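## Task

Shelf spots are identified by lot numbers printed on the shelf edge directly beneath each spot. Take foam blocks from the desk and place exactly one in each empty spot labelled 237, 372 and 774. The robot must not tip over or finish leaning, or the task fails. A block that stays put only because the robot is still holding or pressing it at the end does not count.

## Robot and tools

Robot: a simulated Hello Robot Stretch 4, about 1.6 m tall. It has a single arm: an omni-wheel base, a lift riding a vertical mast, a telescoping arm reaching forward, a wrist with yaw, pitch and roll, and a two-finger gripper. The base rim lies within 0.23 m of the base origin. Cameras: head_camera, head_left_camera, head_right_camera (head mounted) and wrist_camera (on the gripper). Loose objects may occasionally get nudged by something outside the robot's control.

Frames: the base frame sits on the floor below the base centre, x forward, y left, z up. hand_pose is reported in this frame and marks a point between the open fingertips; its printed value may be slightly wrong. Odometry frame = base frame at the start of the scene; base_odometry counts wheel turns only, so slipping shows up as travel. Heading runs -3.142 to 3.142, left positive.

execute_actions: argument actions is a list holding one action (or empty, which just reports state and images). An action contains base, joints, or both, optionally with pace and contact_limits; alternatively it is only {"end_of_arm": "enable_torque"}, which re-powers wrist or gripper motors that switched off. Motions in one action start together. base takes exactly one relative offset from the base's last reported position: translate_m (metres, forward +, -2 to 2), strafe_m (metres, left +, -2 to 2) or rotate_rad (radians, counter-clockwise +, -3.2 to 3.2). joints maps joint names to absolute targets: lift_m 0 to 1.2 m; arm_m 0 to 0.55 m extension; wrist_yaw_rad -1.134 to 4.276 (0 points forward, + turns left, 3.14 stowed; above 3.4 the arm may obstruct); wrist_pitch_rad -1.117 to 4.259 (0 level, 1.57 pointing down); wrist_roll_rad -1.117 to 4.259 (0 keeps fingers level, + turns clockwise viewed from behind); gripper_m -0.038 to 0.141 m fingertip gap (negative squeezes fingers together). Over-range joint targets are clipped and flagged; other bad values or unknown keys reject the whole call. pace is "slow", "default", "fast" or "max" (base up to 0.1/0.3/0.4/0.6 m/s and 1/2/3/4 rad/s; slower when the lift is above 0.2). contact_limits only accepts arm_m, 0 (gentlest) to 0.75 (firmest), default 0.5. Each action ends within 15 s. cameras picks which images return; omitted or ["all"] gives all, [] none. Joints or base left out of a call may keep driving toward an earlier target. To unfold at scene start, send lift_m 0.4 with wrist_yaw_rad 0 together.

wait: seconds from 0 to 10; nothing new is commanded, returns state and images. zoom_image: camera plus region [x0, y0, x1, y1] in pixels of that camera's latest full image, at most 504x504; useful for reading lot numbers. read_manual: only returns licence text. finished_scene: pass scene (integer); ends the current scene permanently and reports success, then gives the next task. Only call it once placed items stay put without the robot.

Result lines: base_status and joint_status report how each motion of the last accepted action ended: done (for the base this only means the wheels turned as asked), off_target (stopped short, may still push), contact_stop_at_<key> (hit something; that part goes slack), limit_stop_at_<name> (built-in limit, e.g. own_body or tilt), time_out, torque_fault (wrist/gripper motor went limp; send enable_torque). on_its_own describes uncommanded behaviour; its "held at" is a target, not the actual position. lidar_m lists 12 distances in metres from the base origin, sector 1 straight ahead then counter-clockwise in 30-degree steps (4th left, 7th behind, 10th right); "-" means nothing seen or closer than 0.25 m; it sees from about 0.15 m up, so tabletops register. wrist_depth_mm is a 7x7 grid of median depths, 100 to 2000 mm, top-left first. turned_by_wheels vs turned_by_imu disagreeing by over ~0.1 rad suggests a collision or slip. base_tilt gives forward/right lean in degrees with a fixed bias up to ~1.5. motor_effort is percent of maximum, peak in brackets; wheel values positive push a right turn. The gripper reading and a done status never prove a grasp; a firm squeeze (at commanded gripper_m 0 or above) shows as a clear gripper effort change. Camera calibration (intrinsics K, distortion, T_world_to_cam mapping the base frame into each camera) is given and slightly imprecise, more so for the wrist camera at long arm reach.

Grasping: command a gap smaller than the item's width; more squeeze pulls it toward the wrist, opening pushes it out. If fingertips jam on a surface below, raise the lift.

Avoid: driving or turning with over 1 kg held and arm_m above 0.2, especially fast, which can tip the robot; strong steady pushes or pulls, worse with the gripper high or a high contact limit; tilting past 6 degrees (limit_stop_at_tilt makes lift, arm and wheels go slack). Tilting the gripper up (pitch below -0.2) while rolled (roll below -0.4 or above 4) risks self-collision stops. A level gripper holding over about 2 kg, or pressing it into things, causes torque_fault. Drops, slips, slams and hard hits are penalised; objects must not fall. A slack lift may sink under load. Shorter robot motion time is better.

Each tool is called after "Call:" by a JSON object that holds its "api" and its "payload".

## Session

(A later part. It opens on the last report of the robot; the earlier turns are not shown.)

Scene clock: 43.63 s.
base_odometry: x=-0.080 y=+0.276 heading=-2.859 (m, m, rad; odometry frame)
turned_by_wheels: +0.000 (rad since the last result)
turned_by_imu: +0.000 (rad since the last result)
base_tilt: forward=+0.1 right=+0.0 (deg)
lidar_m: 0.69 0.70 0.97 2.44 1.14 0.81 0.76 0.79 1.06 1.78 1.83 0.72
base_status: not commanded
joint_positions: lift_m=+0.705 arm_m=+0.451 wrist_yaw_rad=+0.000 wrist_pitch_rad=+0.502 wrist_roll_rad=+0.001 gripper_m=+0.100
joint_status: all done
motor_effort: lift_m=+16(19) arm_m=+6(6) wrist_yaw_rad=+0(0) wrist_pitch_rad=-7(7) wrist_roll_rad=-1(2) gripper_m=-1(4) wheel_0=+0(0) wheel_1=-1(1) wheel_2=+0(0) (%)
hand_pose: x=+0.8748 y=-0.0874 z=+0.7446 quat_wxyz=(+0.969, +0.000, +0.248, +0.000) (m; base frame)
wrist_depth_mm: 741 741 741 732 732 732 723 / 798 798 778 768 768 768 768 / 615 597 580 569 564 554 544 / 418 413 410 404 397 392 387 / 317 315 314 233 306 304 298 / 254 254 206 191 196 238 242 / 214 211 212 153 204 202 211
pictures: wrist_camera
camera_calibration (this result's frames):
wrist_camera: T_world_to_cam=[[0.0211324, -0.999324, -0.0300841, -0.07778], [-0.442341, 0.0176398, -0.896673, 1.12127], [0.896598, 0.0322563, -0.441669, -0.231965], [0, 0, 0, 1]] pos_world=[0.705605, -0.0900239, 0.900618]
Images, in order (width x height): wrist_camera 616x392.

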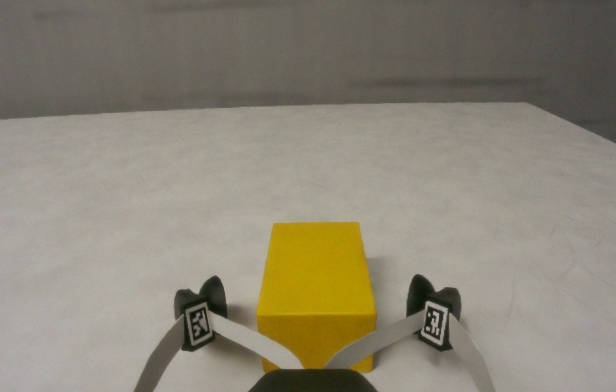

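Call:
{"api": "execute_actions", "payload": {"actions": [{"joints":{"gripper_m":0.02}}], "cameras": []}}

Call:
{"api": "execute_actions", "payload": {"actions": [{"joints":{"lift_m":0.74},"pace":"fast"}], "cameras": ["wrist_camera"]}}

Call:
{"api": "execute_actions", "payload": {"actions": [{"base":{"strafe_m":-1.15},"joints":{"arm_m":0.005},"pace":"max"}], "cameras": []}}

Call:
{"api": "execute_actions", "payload": {"actions": [{"base":{"rotate_rad":-3.13},"joints":{"lift_m":0.3},"pace":"fast"}]}}

Scene clock: 45.67 s.
base_odometry: x=-0.080 y=+0.276 heading=-2.859 (m, m, rad; odometry frame)
turned_by_wheels: +0.000 (rad since the last result)
turned_by_imu: +0.000 (rad since the last result)
base_tilt: forward=+0.1 right=-0.2 (deg)
lidar_m: 0.69 0.72 0.98 2.43 1.10 0.80 0.76 0.76 1.07 1.79 1.84 0.72
base_status: not commanded
joint_positions: lift_m=+0.705 arm_m=+0.451 wrist_yaw_rad=+0.000 wrist_pitch_rad=+0.502 wrist_roll_rad=+0.001 gripper_m=+0.020
joint_status: all done
motor_effort: lift_m=+16(16) arm_m=+6(6) wrist_yaw_rad=+0(0) wrist_pitch_rad=-8(8) wrist_roll_rad=-2(1) gripper_m=-18(20) wheel_0=-1(0) wheel_1=+0(0) wheel_2=+0(0) (%)
hand_pose: x=+0.8747 y=-0.0874 z=+0.7445 quat_wxyz=(+0.969, +0.000, +0.248, +0.000) (m; base frame)
wrist_depth_mm: 741 741 750 732 732 741 732 / 788 788 788 768 768 778 759 / 615 597 580 569 559 549 549 / 418 410 404 404 397 392 387 / 315 315 314 224 304 301 297 / 254 254 200 181 187 246 243 / 214 204 206 181 187 199 208
pictures: none
No camera images: the call's "cameras" was empty. Leave "cameras" out to get every camera's image.

Scene clock: 46.47 s.
base_odometry: x=-0.080 y=+0.276 heading=-2.859 (m, m, rad; odometry frame)
turned_by_wheels: +0.000 (rad since the last result)
turned_by_imu: +0.000 (rad since the last result)
base_tilt: forward=+0.2 right=+0.0 (deg)
lidar_m: 0.69 0.71 0.97 2.44 1.12 0.79 0.75 0.77 1.06 1.78 1.85 0.75
base_status: not commanded
joint_positions: lift_m=+0.740 arm_m=+0.451 wrist_yaw_rad=+0.000 wrist_pitch_rad=+0.502 wrist_roll_rad=+0.001 gripper_m=+0.020
joint_status: all done
motor_effort: lift_m=+21(25) arm_m=+6(6) wrist_yaw_rad=+0(0) wrist_pitch_rad=-8(9) wrist_roll_rad=-3(2) gripper_m=-18(18) wheel_0=-1(0) wheel_1=-1(0) wheel_2=+0(0) (%)
hand_pose: x=+0.8747 y=-0.0874 z=+0.7791 quat_wxyz=(+0.969, +0.000, +0.249, +0.000) (m; base frame)
wrist_depth_mm: 759 750 750 732 741 741 732 / 788 788 788 778 778 778 759 / 741 715 691 676 668 661 647 / 496 492 484 477 469 466 462 / 379 377 375 223 362 362 355 / 303 303 200 181 187 293 290 / 256 245 244 181 187 236 247
pictures: wrist_camera
camera_calibration (this result's frames):
wrist_camera: T_world_to_cam=[[0.0211194, -0.999324, -0.0300932, -0.0767209], [-0.442731, 0.0176397, -0.896481, 1.15241], [0.896406, 0.0322563, -0.442059, -0.216183], [0, 0, 0, 1]] pos_world=[0.705616, -0.0900239, 0.93524]
Images, in order (width x height): wrist_camera 616x392.

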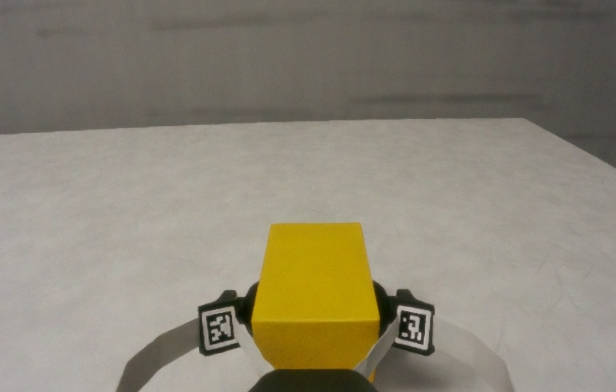

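Scene clock: 50.50 s.
base_odometry: x=-0.400 y=+1.381 heading=-2.859 (m, m, rad; odometry frame)
turned_by_wheels: +0.000 (rad since the last result)
turned_by_imu: +0.005 (rad since the last result)
base_tilt: forward=+0.0 right=+0.1 (deg)
lidar_m: 1.49 0.92 1.04 3.06 1.06 0.84 2.22 0.92 0.67 0.63 0.67 0.86
base_status: done
joint_positions: lift_m=+0.740 arm_m=+0.006 wrist_yaw_rad=+0.000 wrist_pitch_rad=+0.503 wrist_roll_rad=+0.001 gripper_m=+0.020
joint_status: all done
motor_effort: lift_m=+20(21) arm_m=-6(6) wrist_yaw_rad=+2(1) wrist_pitch_rad=-9(9) wrist_roll_rad=-3(2) gripper_m=-18(17) wheel_0=+0(10) wheel_1=+1(10) wheel_2=+0(2) (%)
hand_pose: x=+0.4297 y=-0.0875 z=+0.7791 quat_wxyz=(+0.969, +0.000, +0.249, +0.000) (m; base frame)
wrist_depth_mm: 1182 1160 1160 1160 1160 1118 866 / 1182 1229 1229 1229 1205 1229 866 / 1336 1308 1366 1308 1336 1255 904 / 1430 1430 1430 1397 1397 1366 904 / 1118 1537 1499 223 1464 1336 904 / 1182 1308 200 181 187 1205 891 / 1098 1078 1078 181 187 1042 891
pictures: none
No camera images: the call's "cameras" was empty. Leave "cameras" out to get every camera's image.

Scene clock: 53.10 s.
base_odometry: x=-0.400 y=+1.381 heading=+0.294 (m, m, rad; odometry frame)
turned_by_wheels: -3.130 (rad since the last result)
turned_by_imu: -3.184 (rad since the last result)
base_tilt: forward=+0.2 right=+0.0 (deg)
lidar_m: 2.19 0.92 0.68 0.64 0.68 0.90 1.49 0.96 1.05 3.03 1.08 0.80
base_status: done
joint_positions: lift_m=+0.300 arm_m=+0.006 wrist_yaw_rad=+0.000 wrist_pitch_rad=+0.503 wrist_roll_rad=+0.001 gripper_m=+0.020
joint_status: all done
motor_effort: lift_m=+17(22) arm_m=-6(6) wrist_yaw_rad=+0(0) wrist_pitch_rad=-9(9) wrist_roll_rad=-2(1) gripper_m=-19(19) wheel_0=+1(6) wheel_1=+0(7) wheel_2=-1(7) (%)
hand_pose: x=+0.4298 y=-0.0874 z=+0.3394 quat_wxyz=(+0.969, +0.000, +0.249, +0.000) (m; base frame)
wrist_depth_mm: 1025 1499 1808 1808 1756 574 462 / 1060 1537 1983 1921 1921 580 488 / 1060 1397 1618 1576 1397 591 521 / 1042 1138 1118 1118 1025 585 559 / 866 866 878 223 842 627 609 / 707 707 200 181 186 647 654 / 591 564 569 181 187 357 569
pictures: head_camera, head_left_camera, head_right_camera, wrist_camera
camera_calibration (this result's frames):
wrist_camera: T_world_to_cam=[[0.0210613, -0.999325, -0.0300916, -0.0805477], [-0.442838, 0.0176601, -0.896428, 0.561239], [0.896354, 0.0322056, -0.442167, -0.0116898], [0, 0, 0, 1]] pos_world=[0.260712, -0.0900284, 0.495518]
Images, in order (width x height): head_camera 420x560, head_left_camera 420x672, head_right_camera 420x672, wrist_camera 616x392.

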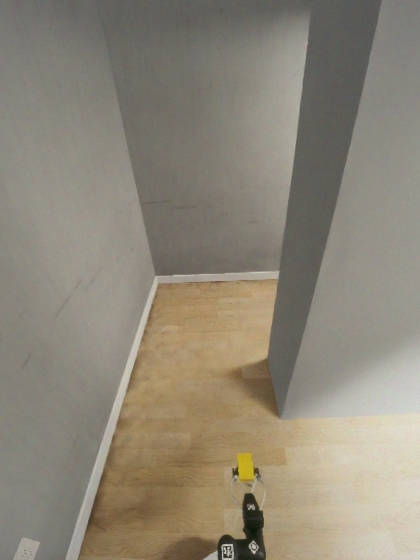

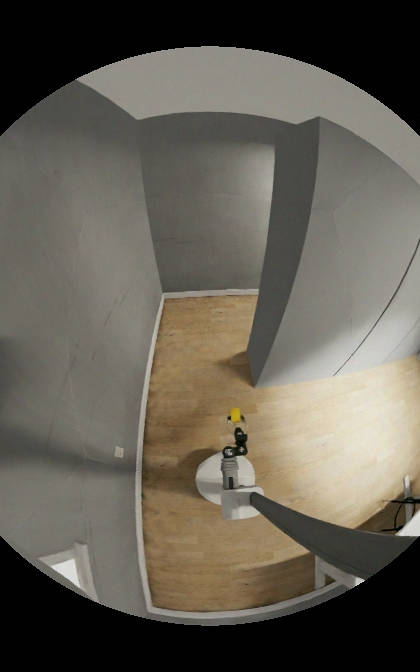

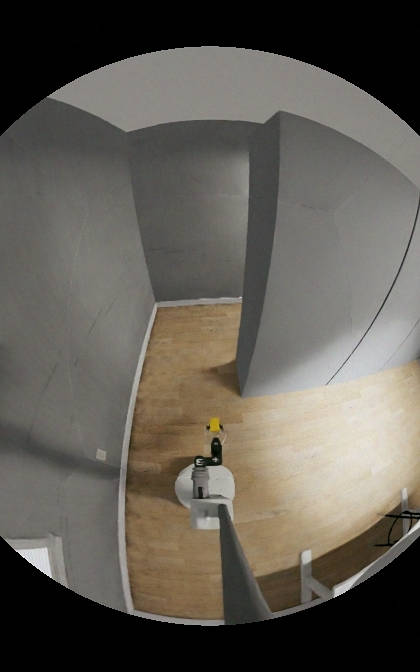

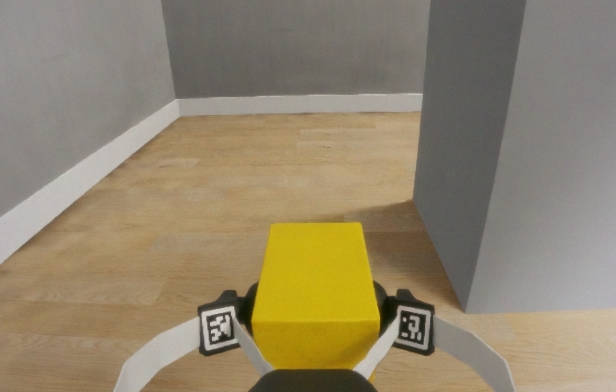

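Call:
{"api": "execute_actions", "payload": {"actions": [{"base":{"translate_m":1.6},"pace":"max"}], "cameras": []}}

Call:
{"api": "execute_actions", "payload": {"actions": [{"base":{"rotate_rad":-1.57},"pace":"fast"}]}}

Scene clock: 57.70 s.
base_odometry: x=+1.132 y=+1.844 heading=+0.293 (m, m, rad; odometry frame)
turned_by_wheels: +0.000 (rad since the last result)
turned_by_imu: -0.005 (rad since the last result)
base_tilt: forward=+0.2 right=-0.1 (deg)
lidar_m: 0.59 0.62 0.70 0.64 0.69 0.95 2.62 0.46 0.50 1.40 0.90 0.62
base_status: done
joint_positions: lift_m=+0.300 arm_m=+0.006 wrist_yaw_rad=+0.000 wrist_pitch_rad=+0.503 wrist_roll_rad=+0.001 gripper_m=+0.020
joint_status: not commanded
motor_effort: lift_m=+17(17) arm_m=-6(6) wrist_yaw_rad=+0(0) wrist_pitch_rad=-8(9) wrist_roll_rad=-3(2) gripper_m=-18(19) wheel_0=-2(9) wheel_1=+0(7) wheel_2=-1(15) (%)
hand_pose: x=+0.4298 y=-0.0874 z=+0.3394 quat_wxyz=(+0.969, +0.000, +0.249, +0.000) (m; base frame)
wrist_depth_mm: 351 351 351 347 345 343 342 / 373 373 373 368 368 364 364 / 402 399 399 397 394 389 387 / 433 427 427 424 418 415 418 / 469 466 459 224 452 452 449 / 512 508 200 181 186 492 492 / 539 521 521 181 187 500 512
pictures: none
No camera images: the call's "cameras" was empty. Leave "cameras" out to get every camera's image.

Scene clock: 59.47 s.
base_odometry: x=+1.132 y=+1.844 heading=-1.277 (m, m, rad; odometry frame)
turned_by_wheels: -1.570 (rad since the last result)
turned_by_imu: -1.597 (rad since the last result)
base_tilt: forward=+0.1 right=-0.2 (deg)
lidar_m: 1.36 0.90 0.64 0.60 0.63 0.69 0.65 0.68 0.93 2.43 0.49 0.52
base_status: done
joint_positions: lift_m=+0.300 arm_m=+0.006 wrist_yaw_rad=+0.000 wrist_pitch_rad=+0.503 wrist_roll_rad=+0.001 gripper_m=+0.020
joint_status: not commanded
motor_effort: lift_m=+17(17) arm_m=-6(6) wrist_yaw_rad=+0(0) wrist_pitch_rad=-9(9) wrist_roll_rad=-1(2) gripper_m=-19(18) wheel_0=-1(7) wheel_1=+1(8) wheel_2=-1(8) (%)
hand_pose: x=+0.4298 y=-0.0874 z=+0.3394 quat_wxyz=(+0.969, +0.000, +0.249, +0.000) (m; base frame)
wrist_depth_mm: 991 1430 - - 1708 854 842 / 1008 1430 - - 1756 904 904 / 1008 1366 1618 1618 1397 991 976 / 991 1118 1138 1118 1060 904 904 / 878 878 866 224 842 732 699 / 699 707 200 181 187 634 564 / 597 569 569 181 187 504 488
pictures: head_camera, head_left_camera, head_right_camera, wrist_camera
camera_calibration (this result's frames):
wrist_camera: T_world_to_cam=[[0.0209583, -0.999328, -0.0300878, -0.0805312], [-0.442782, 0.0177043, -0.896455, 0.561238], [0.896384, 0.0321105, -0.442113, -0.0117137], [0, 0, 0, 1]] pos_world=[0.260694, -0.0900372, 0.495523]
Images, in order (width x height): head_camera 420x560, head_left_camera 420x672, head_right_camera 420x672, wrist_camera 616x392.

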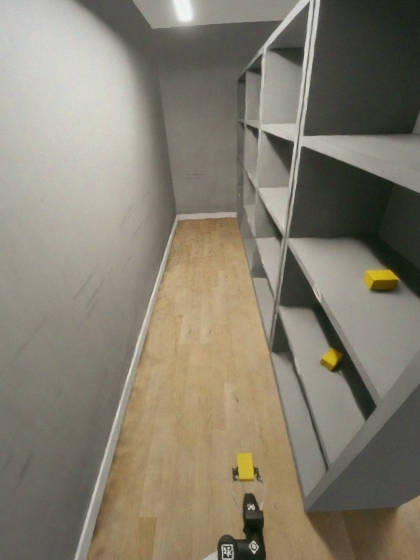

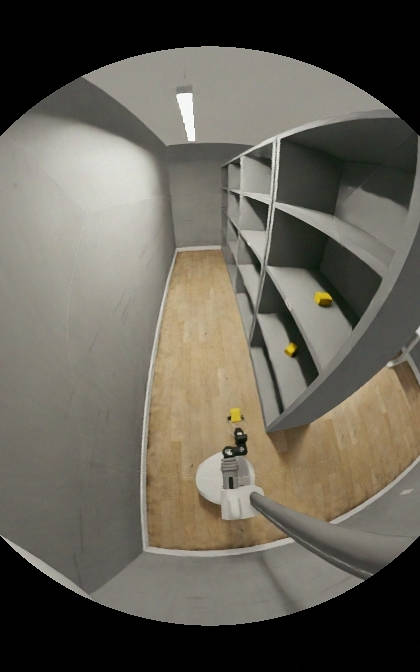

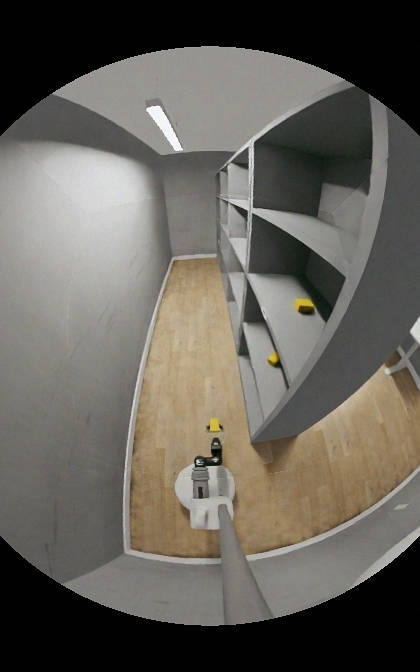

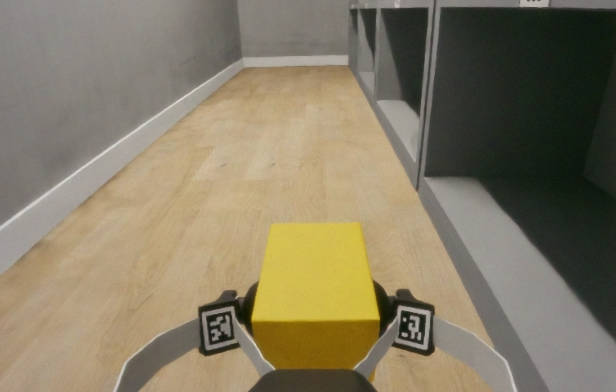

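Call:
{"api": "execute_actions", "payload": {"actions": [{"base":{"strafe_m":0.26},"pace":"max"}], "cameras": []}}

Call:
{"api": "execute_actions", "payload": {"actions": [{"base":{"translate_m":1.8},"joints":{"lift_m":0.6},"pace":"max"}]}}

Scene clock: 61.37 s.
base_odometry: x=+1.380 y=+1.920 heading=-1.277 (m, m, rad; odometry frame)
turned_by_wheels: +0.000 (rad since the last result)
turned_by_imu: -0.002 (rad since the last result)
base_tilt: forward=+0.2 right=-0.1 (deg)
lidar_m: 1.51 0.54 0.36 0.34 0.35 0.49 0.67 0.68 0.98 2.44 0.65 0.87
base_status: done
joint_positions: lift_m=+0.300 arm_m=+0.006 wrist_yaw_rad=+0.000 wrist_pitch_rad=+0.503 wrist_roll_rad=+0.001 gripper_m=+0.020
joint_status: not commanded
motor_effort: lift_m=+17(17) arm_m=-6(6) wrist_yaw_rad=+1(0) wrist_pitch_rad=-9(9) wrist_roll_rad=-2(2) gripper_m=-19(19) wheel_0=+1(10) wheel_1=-1(13) wheel_2=-1(0) (%)
hand_pose: x=+0.4298 y=-0.0874 z=+0.3394 quat_wxyz=(+0.969, +0.000, +0.249, +0.000) (m; base frame)
wrist_depth_mm: 647 946 1756 - - 1708 842 / 654 946 1756 - - 1756 904 / 640 931 1464 1537 1537 1336 960 / 654 931 1138 1098 1098 1042 931 / 654 831 878 223 866 842 788 / 621 707 200 181 186 683 676 / 591 569 564 181 187 549 574
pictures: none
No camera images: the call's "cameras" was empty. Leave "cameras" out to get every camera's image.

Scene clock: 66.07 s.
base_odometry: x=+1.902 y=+0.197 heading=-1.277 (m, m, rad; odometry frame)
turned_by_wheels: +0.000 (rad since the last result)
turned_by_imu: -0.004 (rad since the last result)
base_tilt: forward=+0.1 right=-0.1 (deg)
lidar_m: 1.63 0.54 0.38 0.36 0.37 0.55 1.46 0.88 0.60 0.57 0.62 0.81
base_status: done
joint_positions: lift_m=+0.600 arm_m=+0.006 wrist_yaw_rad=+0.000 wrist_pitch_rad=+0.502 wrist_roll_rad=+0.001 gripper_m=+0.020
joint_status: all done
motor_effort: lift_m=+20(22) arm_m=-6(6) wrist_yaw_rad=+2(1) wrist_pitch_rad=-9(10) wrist_roll_rad=-3(3) gripper_m=-19(18) wheel_0=-1(12) wheel_1=-1(7) wheel_2=-1(13) (%)
hand_pose: x=+0.4297 y=-0.0875 z=+0.6392 quat_wxyz=(+0.969, +0.000, +0.249, +0.000) (m; base frame)
wrist_depth_mm: 683 976 1863 1863 1808 1756 917 / 691 1008 1863 1983 1921 1366 976 / 691 991 1863 - - 1863 878 / 683 976 1661 1808 1756 1160 1118 / 691 976 1366 223 1366 1205 1160 / 676 960 200 181 187 1060 991 / 676 809 904 181 187 891 842
pictures: head_camera, head_left_camera, head_right_camera, wrist_camera
camera_calibration (this result's frames):
wrist_camera: T_world_to_cam=[[0.0208217, -0.99933, -0.0300877, -0.0714873], [-0.442769, 0.0177651, -0.896459, 0.829932], [0.896394, 0.0319877, -0.442103, 0.12084], [0, 0, 0, 1]] pos_world=[0.260637, -0.0900487, 0.795273]
Images, in order (width x height): head_camera 420x560, head_left_camera 420x672, head_right_camera 420x672, wrist_camera 616x392.

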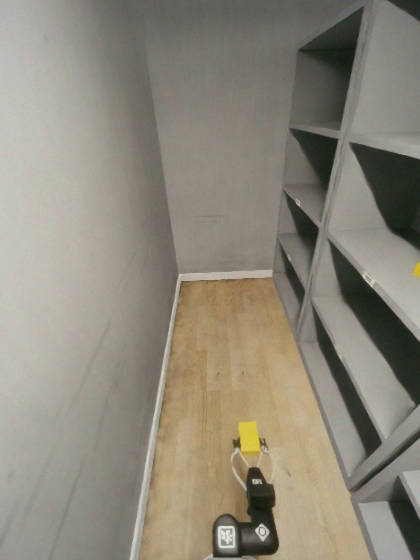

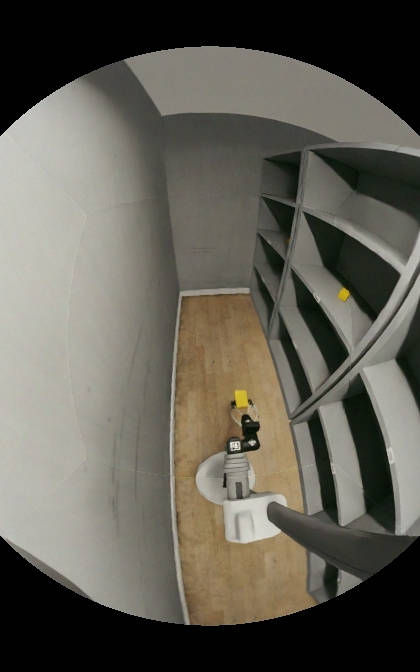

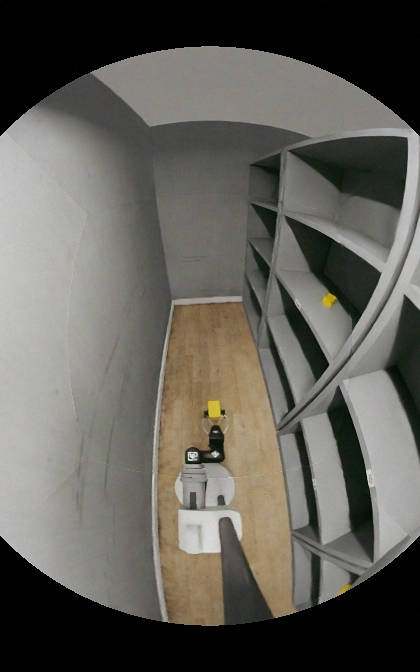

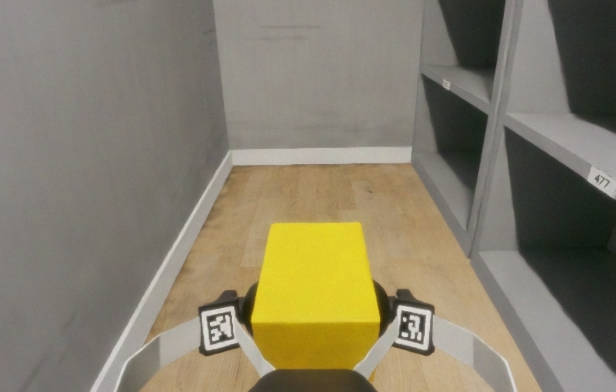

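Call:
{"api": "zoom_image", "payload": {"camera": "wrist_camera", "region": [410,50,490,120]}}

Call:
{"api": "execute_actions", "payload": {"actions": [{"base":{"rotate_rad":-1.55},"pace":"fast"}]}}

Region (410, 50, 490, 120) of wrist_camera's 616x392 image, scaled by 6.300; it fills the top 441 rows of this view, and the rest is white.

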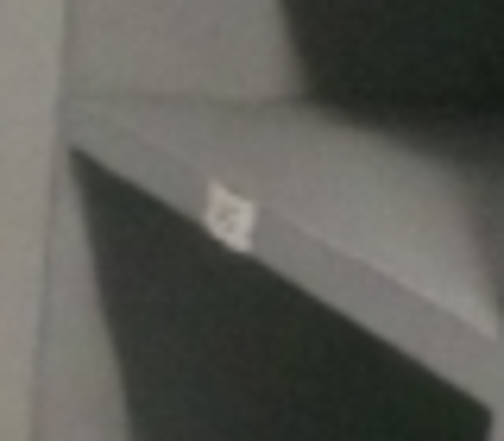

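Scene clock: 68.00 s.
base_odometry: x=+1.902 y=+0.197 heading=-2.827 (m, m, rad; odometry frame)
turned_by_wheels: -1.550 (rad since the last result)
turned_by_imu: -1.577 (rad since the last result)
base_tilt: forward=+0.2 right=-0.1 (deg)
lidar_m: 0.56 0.60 0.85 1.53 0.55 0.38 0.37 0.39 0.53 1.53 0.82 0.60
base_status: done
joint_positions: lift_m=+0.600 arm_m=+0.006 wrist_yaw_rad=+0.000 wrist_pitch_rad=+0.502 wrist_roll_rad=+0.001 gripper_m=+0.020
joint_status: not commanded
motor_effort: lift_m=+20(20) arm_m=-6(6) wrist_yaw_rad=+1(0) wrist_pitch_rad=-9(9) wrist_roll_rad=-2(3) gripper_m=-18(18) wheel_0=+1(7) wheel_1=+0(8) wheel_2=+0(8) (%)
hand_pose: x=+0.4297 y=-0.0874 z=+0.6392 quat_wxyz=(+0.969, +0.000, +0.249, +0.000) (m; base frame)
wrist_depth_mm: 580 741 750 732 732 715 634 / 591 778 788 788 778 759 640 / 585 788 820 809 820 788 621 / 559 603 597 591 585 569 564 / 466 462 459 222 449 442 436 / 585 778 200 181 187 854 640 / 585 699 831 181 187 455 640
pictures: head_camera, head_left_camera, head_right_camera, wrist_camera
camera_calibration (this result's frames):
wrist_camera: T_world_to_cam=[[0.0209056, -0.999329, -0.0300856, -0.0715039], [-0.442768, 0.0177261, -0.896461, 0.829935], [0.896392, 0.0320619, -0.4421, 0.120833], [0, 0, 0, 1]] pos_world=[0.260649, -0.0900416, 0.795273]
Images, in order (width x height): head_camera 420x560, head_left_camera 420x672, head_right_camera 420x672, wrist_camera 616x392.

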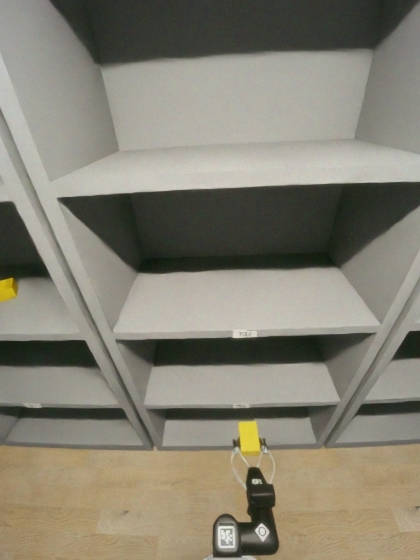

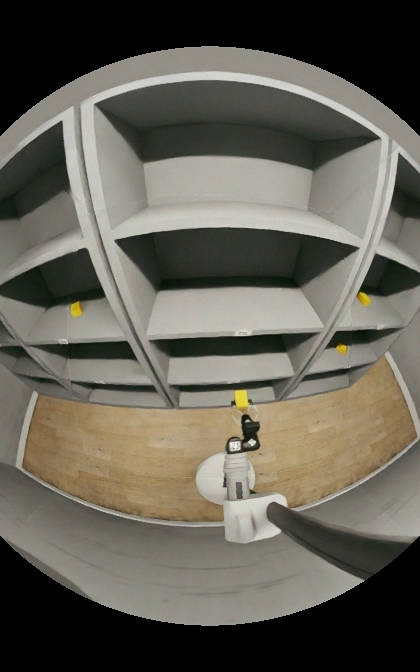

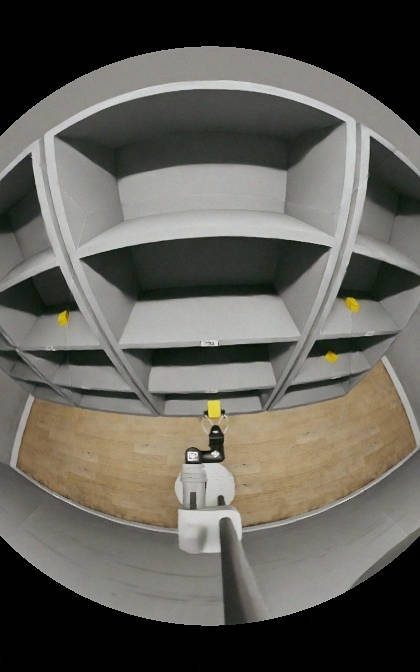

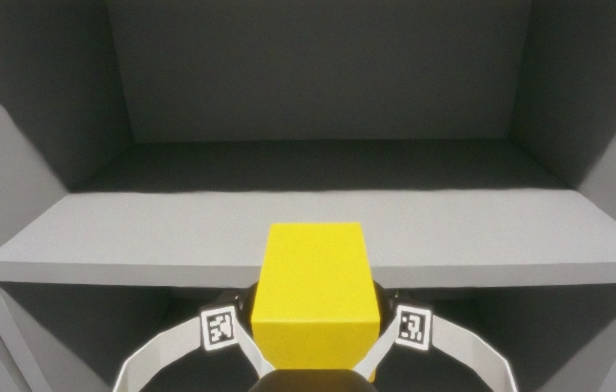

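Call:
{"api": "zoom_image", "payload": {"camera": "head_camera", "region": [200,320,300,420]}}

Region (200, 320, 300, 420) of head_camera's 420x560 image, scaled by 5.040, with more detail than that image has.

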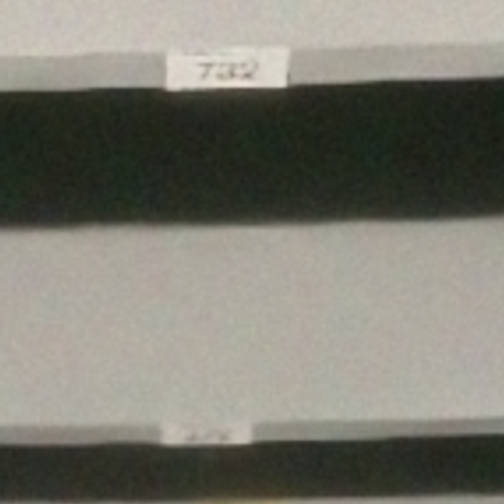

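Call:
{"api": "execute_actions", "payload": {"actions": [{"joints":{"lift_m":0.545,"wrist_yaw_rad":0.3},"pace":"fast"}], "cameras": ["wrist_camera"]}}

Scene clock: 69.23 s.
base_odometry: x=+1.902 y=+0.197 heading=-2.827 (m, m, rad; odometry frame)
turned_by_wheels: +0.000 (rad since the last result)
turned_by_imu: +0.000 (rad since the last result)
base_tilt: forward=+0.2 right=-0.1 (deg)
lidar_m: 0.55 0.60 0.85 1.52 0.57 0.39 0.38 0.38 0.55 1.54 0.83 0.60
base_status: not commanded
joint_positions: lift_m=+0.545 arm_m=+0.006 wrist_yaw_rad=+0.300 wrist_pitch_rad=+0.503 wrist_roll_rad=+0.001 gripper_m=+0.020
joint_status: all done
motor_effort: lift_m=+17(18) arm_m=-6(6) wrist_yaw_rad=+1(6) wrist_pitch_rad=-9(9) wrist_roll_rad=-1(3) gripper_m=-19(19) wheel_0=+1(1) wheel_1=+0(1) wheel_2=+1(1) (%)
hand_pose: x=+0.4442 y=-0.0089 z=+0.5844 quat_wxyz=(+0.958, -0.037, +0.246, +0.144) (m; base frame)
wrist_depth_mm: 415 496 691 750 707 654 621 / 439 508 715 820 750 691 654 / 492 517 654 661 647 640 634 / 535 496 469 466 459 459 449 / 1118 574 759 223 382 364 343 / 946 615 200 181 187 878 820 / 831 661 707 181 187 732 768
pictures: wrist_camera
camera_calibration (this result's frames):
wrist_camera: T_world_to_cam=[[0.314944, -0.948633, -0.0300875, -0.125157], [-0.42834, -0.113776, -0.896426, 0.778275], [0.846957, 0.295212, -0.44217, 0.105447], [0, 0, 0, 1]] pos_world=[0.283475, -0.0613084, 0.740526]
Images, in order (width x height): wrist_camera 616x392.

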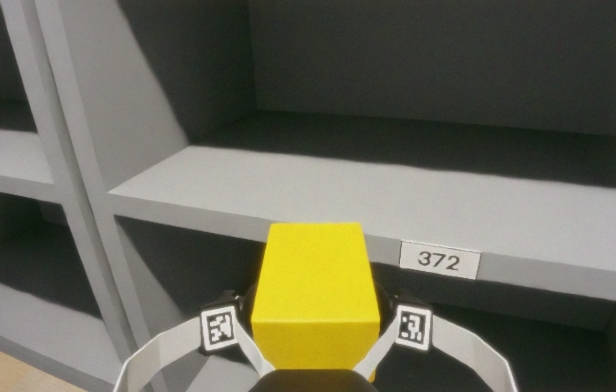

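Call:
{"api": "execute_actions", "payload": {"actions": [{"joints":{"arm_m":0.33,"wrist_yaw_rad":0},"pace":"fast"}], "cameras": []}}

Call:
{"api": "execute_actions", "payload": {"actions": [{"joints":{"lift_m":0.518}}], "cameras": ["wrist_camera"]}}

Scene clock: 71.23 s.
base_odometry: x=+1.902 y=+0.197 heading=-2.827 (m, m, rad; odometry frame)
turned_by_wheels: +0.000 (rad since the last result)
turned_by_imu: +0.000 (rad since the last result)
base_tilt: forward=+0.0 right=-0.2 (deg)
lidar_m: 0.56 0.60 0.86 1.53 0.55 0.39 0.36 0.39 0.56 1.58 0.85 0.60
base_status: not commanded
joint_positions: lift_m=+0.545 arm_m=+0.329 wrist_yaw_rad=+0.000 wrist_pitch_rad=+0.502 wrist_roll_rad=+0.001 gripper_m=+0.020
joint_status: all done
motor_effort: lift_m=+17(17) arm_m=+6(6) wrist_yaw_rad=+0(5) wrist_pitch_rad=-8(9) wrist_roll_rad=-3(2) gripper_m=-18(20) wheel_0=+1(1) wheel_1=+0(1) wheel_2=+1(0) (%)
hand_pose: x=+0.7527 y=-0.0874 z=+0.5844 quat_wxyz=(+0.969, +0.000, +0.249, +0.000) (m; base frame)
wrist_depth_mm: 449 442 445 439 439 436 433 / 473 473 469 469 466 462 452 / 512 508 504 500 496 496 488 / 480 477 466 462 455 449 442 / 366 362 359 224 349 347 343 / 291 293 200 181 187 282 278 / 247 236 236 181 187 229 237
pictures: none
No camera images: the call's "cameras" was empty. Leave "cameras" out to get every camera's image.

Scene clock: 72.13 s.
base_odometry: x=+1.902 y=+0.197 heading=-2.827 (m, m, rad; odometry frame)
turned_by_wheels: +0.000 (rad since the last result)
turned_by_imu: +0.000 (rad since the last result)
base_tilt: forward=+0.2 right=+0.0 (deg)
lidar_m: 0.57 0.60 0.84 1.55 0.54 0.39 0.36 0.39 0.54 1.55 0.86 0.60
base_status: not commanded
joint_positions: lift_m=+0.518 arm_m=+0.329 wrist_yaw_rad=+0.000 wrist_pitch_rad=+0.502 wrist_roll_rad=+0.001 gripper_m=+0.020
joint_status: all done
motor_effort: lift_m=+17(16) arm_m=+6(6) wrist_yaw_rad=-1(1) wrist_pitch_rad=-8(9) wrist_roll_rad=-2(2) gripper_m=-19(19) wheel_0=+1(1) wheel_1=-1(0) wheel_2=+1(1) (%)
hand_pose: x=+0.7527 y=-0.0874 z=+0.5575 quat_wxyz=(+0.969, +0.000, +0.249, +0.000) (m; base frame)
wrist_depth_mm: 452 452 445 439 436 433 430 / 477 473 469 469 469 462 455 / 517 508 500 496 492 484 480 / 418 413 407 402 397 392 387 / 317 315 314 223 303 301 297 / 254 255 200 181 186 246 241 / 214 205 205 181 187 198 208
pictures: wrist_camera
camera_calibration (this result's frames):
wrist_camera: T_world_to_cam=[[0.0212024, -0.999323, -0.0300806, -0.0808653], [-0.442724, 0.0175919, -0.896485, 0.899672], [0.896407, 0.0323251, -0.442051, -0.204817], [0, 0, 0, 1]] pos_world=[0.58362, -0.0900168, 0.713571]
Images, in order (width x height): wrist_camera 616x392.

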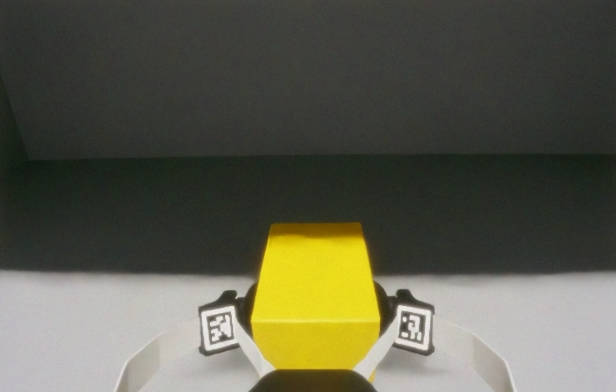

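Call:
{"api": "execute_actions", "payload": {"actions": [{"joints":{"gripper_m":0.1}}], "cameras": ["wrist_camera"]}}

Call:
{"api": "execute_actions", "payload": {"actions": [{"joints":{"arm_m":0.005,"lift_m":0.528,"gripper_m":0.12},"pace":"max"}], "cameras": ["wrist_camera"]}}

Call:
{"api": "execute_actions", "payload": {"actions": [{"base":{"strafe_m":-1.9},"joints":{"lift_m":0.25},"pace":"max"}], "cameras": ["head_camera"]}}

Scene clock: 74.17 s.
base_odometry: x=+1.902 y=+0.197 heading=-2.827 (m, m, rad; odometry frame)
turned_by_wheels: +0.000 (rad since the last result)
turned_by_imu: +0.000 (rad since the last result)
base_tilt: forward=+0.0 right=+0.0 (deg)
lidar_m: 0.57 0.61 0.88 1.53 0.57 0.39 0.36 0.38 0.53 1.52 0.85 0.59
base_status: not commanded
joint_positions: lift_m=+0.518 arm_m=+0.329 wrist_yaw_rad=+0.000 wrist_pitch_rad=+0.502 wrist_roll_rad=+0.001 gripper_m=+0.100
joint_status: all done
motor_effort: lift_m=+17(17) arm_m=+6(6) wrist_yaw_rad=-1(0) wrist_pitch_rad=-8(8) wrist_roll_rad=-2(2) gripper_m=-2(18) wheel_0=+1(1) wheel_1=+0(0) wheel_2=+0(1) (%)
hand_pose: x=+0.7527 y=-0.0874 z=+0.5575 quat_wxyz=(+0.969, +0.000, +0.249, +0.000) (m; base frame)
wrist_depth_mm: 449 445 445 439 439 433 430 / 480 477 469 469 462 459 455 / 512 508 496 496 492 484 480 / 418 410 407 402 397 392 384 / 317 315 314 232 304 300 298 / 254 254 202 190 195 238 243 / 214 212 212 153 203 203 210
pictures: wrist_camera
camera_calibration (this result's frames):
wrist_camera: T_world_to_cam=[[0.0212029, -0.999323, -0.0300803, -0.0808658], [-0.442703, 0.0175922, -0.896496, 0.899669], [0.896417, 0.032325, -0.44203, -0.204837], [0, 0, 0, 1]] pos_world=[0.58362, -0.0900168, 0.713573]
Images, in order (width x height): wrist_camera 616x392.

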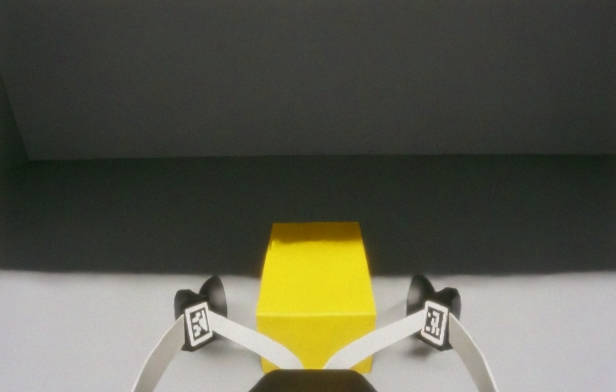

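Scene clock: 75.80 s.
base_odometry: x=+1.902 y=+0.197 heading=-2.827 (m, m, rad; odometry frame)
turned_by_wheels: +0.000 (rad since the last result)
turned_by_imu: +0.000 (rad since the last result)
base_tilt: forward=+0.1 right=+0.0 (deg)
lidar_m: 0.56 0.63 0.86 1.52 0.55 0.39 0.36 0.38 0.55 1.56 0.82 0.59
base_status: not commanded
joint_positions: lift_m=+0.528 arm_m=+0.006 wrist_yaw_rad=+0.000 wrist_pitch_rad=+0.502 wrist_roll_rad=+0.001 gripper_m=+0.120
joint_status: all done
motor_effort: lift_m=+19(22) arm_m=-6(7) wrist_yaw_rad=+1(0) wrist_pitch_rad=-8(8) wrist_roll_rad=-1(2) gripper_m=-1(1) wheel_0=+1(1) wheel_1=+0(0) wheel_2=+1(1) (%)
hand_pose: x=+0.4298 y=-0.0875 z=+0.5673 quat_wxyz=(+0.969, +0.000, +0.248, +0.000) (m; base frame)
wrist_depth_mm: 580 741 750 732 741 715 627 / 585 768 778 788 778 759 640 / 554 634 627 559 597 585 574 / 449 442 436 424 424 418 413 / 559 778 976 976 960 891 609 / 585 732 891 917 891 759 640 / 580 723 768 148 750 741 634
pictures: wrist_camera
camera_calibration (this result's frames):
wrist_camera: T_world_to_cam=[[0.0206763, -0.999334, -0.030077, -0.0736339], [-0.442552, 0.0178276, -0.896565, 0.765508], [0.896504, 0.0318483, -0.441889, 0.0888387], [0, 0, 0, 1]] pos_world=[0.260655, -0.0900613, 0.72337]
Images, in order (width x height): wrist_camera 616x392.

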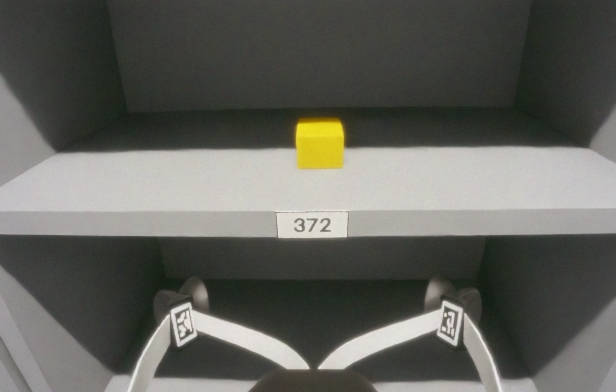

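Scene clock: 80.97 s.
base_odometry: x=+1.314 y=+2.004 heading=-2.827 (m, m, rad; odometry frame)
turned_by_wheels: +0.000 (rad since the last result)
turned_by_imu: +0.009 (rad since the last result)
base_tilt: forward=+0.1 right=+0.0 (deg)
lidar_m: 2.34 0.70 0.84 1.53 0.57 0.40 0.38 0.38 0.58 0.54 0.57 0.85
base_status: done
joint_positions: lift_m=+0.250 arm_m=+0.006 wrist_yaw_rad=+0.000 wrist_pitch_rad=+0.502 wrist_roll_rad=+0.001 gripper_m=+0.120
joint_status: all done
motor_effort: lift_m=+19(18) arm_m=-6(6) wrist_yaw_rad=+0(2) wrist_pitch_rad=-7(8) wrist_roll_rad=-2(2) gripper_m=+0(1) wheel_0=+0(11) wheel_1=+1(11) wheel_2=+1(2) (%)
hand_pose: x=+0.4298 y=-0.0874 z=+0.2894 quat_wxyz=(+0.969, +0.000, +0.248, +0.000) (m; base frame)
wrist_depth_mm: 699 - - - - 1160 809 / 699 - - - - 1229 788 / 699 1464 1464 1430 1430 1160 798 / 707 976 1008 991 991 976 778 / 691 788 778 778 778 750 715 / 627 609 609 634 621 591 603 / 535 521 525 148 517 512 512
pictures: head_camera
Images, in order (width x height): head_camera 420x560.

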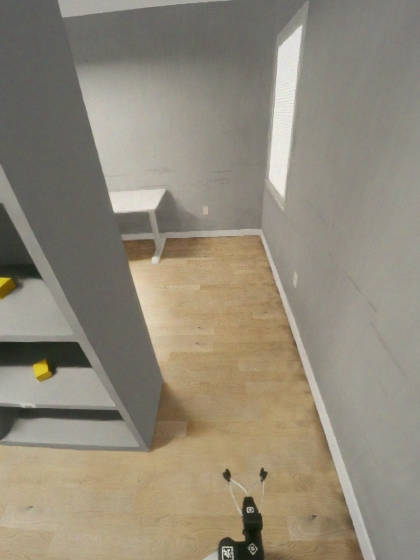

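Call:
{"api": "execute_actions", "payload": {"actions": [{"base":{"translate_m":1.8},"pace":"max"}], "cameras": []}}

Call:
{"api": "execute_actions", "payload": {"actions": [{"base":{"strafe_m":2.0},"joints":{"lift_m":0.78,"wrist_yaw_rad":1.8},"pace":"max"}], "cameras": ["head_camera","wrist_camera"]}}

Scene clock: 85.90 s.
base_odometry: x=-0.398 y=+1.446 heading=-2.827 (m, m, rad; odometry frame)
turned_by_wheels: +0.000 (rad since the last result)
turned_by_imu: -0.004 (rad since the last result)
base_tilt: forward=+0.2 right=+0.0 (deg)
lidar_m: 1.50 0.99 1.11 2.81 1.03 0.83 2.19 0.84 0.61 0.56 0.60 0.80
base_status: done
joint_positions: lift_m=+0.250 arm_m=+0.006 wrist_yaw_rad=+0.000 wrist_pitch_rad=+0.502 wrist_roll_rad=+0.001 gripper_m=+0.120
joint_status: not commanded
motor_effort: lift_m=+19(19) arm_m=-6(6) wrist_yaw_rad=+1(0) wrist_pitch_rad=-7(8) wrist_roll_rad=-3(2) gripper_m=-1(1) wheel_0=-1(5) wheel_1=+1(7) wheel_2=+1(14) (%)
hand_pose: x=+0.4298 y=-0.0874 z=+0.2894 quat_wxyz=(+0.969, +0.000, +0.248, +0.000) (m; base frame)
wrist_depth_mm: 1205 1205 1205 1182 1182 1138 831 / 1281 1281 1308 1229 1229 1182 809 / 1397 1336 1308 1308 1308 1182 820 / 1042 1025 1008 1008 1008 976 798 / 788 768 778 778 768 750 707 / 627 609 615 634 621 580 603 / 535 530 525 148 525 508 517
pictures: none
No camera images: the call's "cameras" was empty. Leave "cameras" out to get every camera's image.

Scene clock: 90.70 s.
base_odometry: x=+0.222 y=-0.456 heading=-2.827 (m, m, rad; odometry frame)
turned_by_wheels: +0.000 (rad since the last result)
turned_by_imu: -0.011 (rad since the last result)
base_tilt: forward=+0.2 right=+0.0 (deg)
lidar_m: 0.71 1.57 1.76 1.65 1.04 0.73 0.70 0.75 1.01 2.56 1.05 0.77
base_status: done
joint_positions: lift_m=+0.780 arm_m=+0.006 wrist_yaw_rad=+1.800 wrist_pitch_rad=+0.502 wrist_roll_rad=+0.001 gripper_m=+0.120
joint_status: all done
motor_effort: lift_m=+19(25) arm_m=-6(6) wrist_yaw_rad=+1(8) wrist_pitch_rad=-7(8) wrist_roll_rad=-2(3) gripper_m=+0(1) wheel_0=-1(13) wheel_1=+1(14) wheel_2=+0(2) (%)
hand_pose: x=+0.2046 y=+0.2661 z=+0.8194 quat_wxyz=(+0.602, -0.194, +0.155, +0.759) (m; base frame)
wrist_depth_mm: 1025 1336 1661 1863 1808 1708 1661 / 1025 1336 1808 - 1921 1863 1708 / 1060 1366 1863 - 1756 1921 1661 / 1078 1366 1921 - 1921 1983 1863 / 1098 1430 1708 1661 1661 1618 1618 / 1098 1336 1336 1397 1336 1281 1336 / 1098 1160 1182 148 1138 1118 1118
pictures: head_camera, wrist_camera
camera_calibration (this result's frames):
wrist_camera: T_world_to_cam=[[0.968484, 0.247252, -0.0300722, -0.233699], [0.0831601, -0.434796, -0.896681, 0.898547], [-0.234782, 0.865921, -0.441655, 0.400117], [0, 0, 0, 1]] pos_world=[0.245551, 0.101998, 0.975396]
Images, in order (width x height): head_camera 420x560, wrist_camera 616x392.

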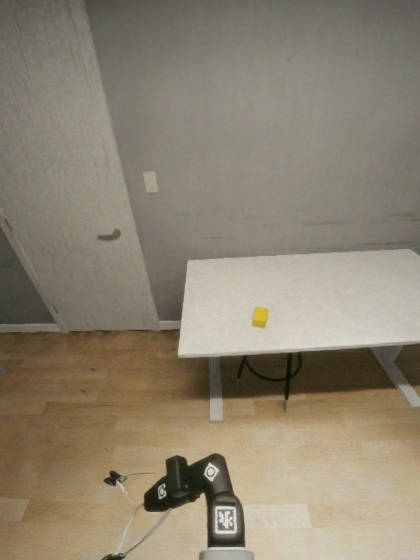

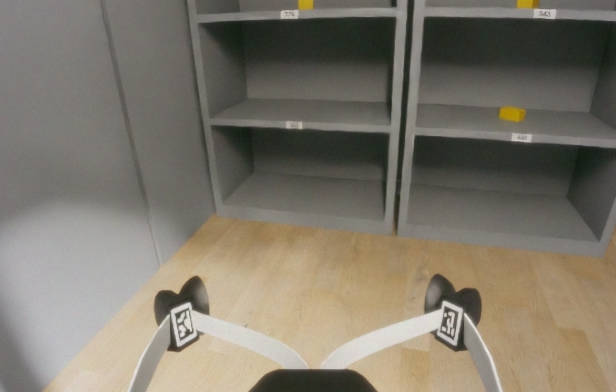

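Call:
{"api": "zoom_image", "payload": {"camera": "wrist_camera", "region": [265,105,325,145]}}

Call:
{"api": "execute_actions", "payload": {"actions": [{"base":{"strafe_m":-0.03},"joints":{"arm_m":0.49,"wrist_yaw_rad":-0.3},"pace":"fast"}], "cameras": ["wrist_camera"]}}

Region (265, 105, 325, 145) of wrist_camera's 616x392 image, scaled by 8.400.

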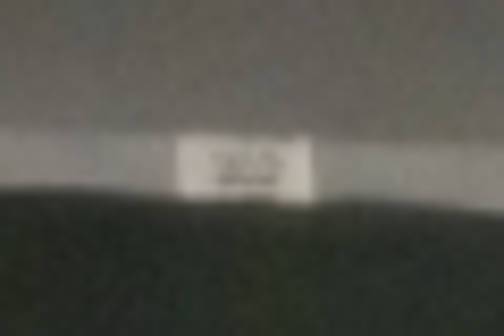

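Scene clock: 93.10 s.
base_odometry: x=+0.213 y=-0.427 heading=-2.826 (m, m, rad; odometry frame)
turned_by_wheels: +0.000 (rad since the last result)
turned_by_imu: +0.000 (rad since the last result)
base_tilt: forward=+0.1 right=-0.1 (deg)
lidar_m: 0.71 0.75 1.79 1.69 1.02 0.75 0.72 0.74 1.04 2.54 1.05 0.76
base_status: done
joint_positions: lift_m=+0.780 arm_m=+0.489 wrist_yaw_rad=-0.300 wrist_pitch_rad=+0.502 wrist_roll_rad=+0.001 gripper_m=+0.120
joint_status: all done
motor_effort: lift_m=+19(19) arm_m=+6(6) wrist_yaw_rad=-1(7) wrist_pitch_rad=-7(8) wrist_roll_rad=-3(2) gripper_m=+0(0) wheel_0=+0(7) wheel_1=+1(9) wheel_2=+1(1) (%)
hand_pose: x=+0.8757 y=-0.1582 z=+0.8194 quat_wxyz=(+0.958, +0.037, +0.246, -0.145) (m; base frame)
wrist_depth_mm: 676 715 759 798 854 904 960 / 707 750 798 854 891 960 1025 / 759 788 820 820 798 788 798 / 591 585 580 569 559 549 554 / 445 445 442 439 433 433 424 / 359 347 345 294 351 332 342 / 304 300 301 148 296 290 298
pictures: wrist_camera
camera_calibration (this result's frames):
wrist_camera: T_world_to_cam=[[-0.274789, -0.961037, -0.0299807, 0.118839], [-0.417437, 0.147331, -0.896683, 1.18871], [0.866163, -0.233884, -0.441657, -0.212971], [0, 0, 0, 1]] pos_world=[0.713333, -0.110734, 0.975396]
Images, in order (width x height): wrist_camera 616x392.

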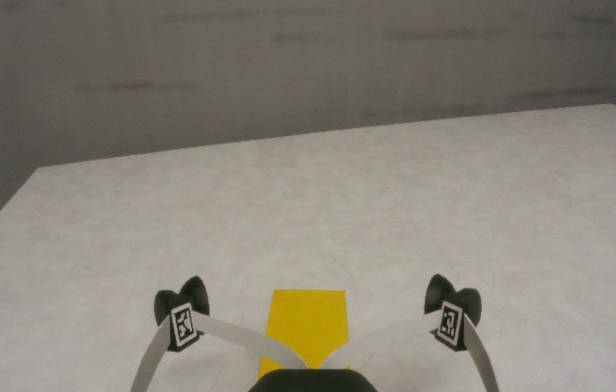

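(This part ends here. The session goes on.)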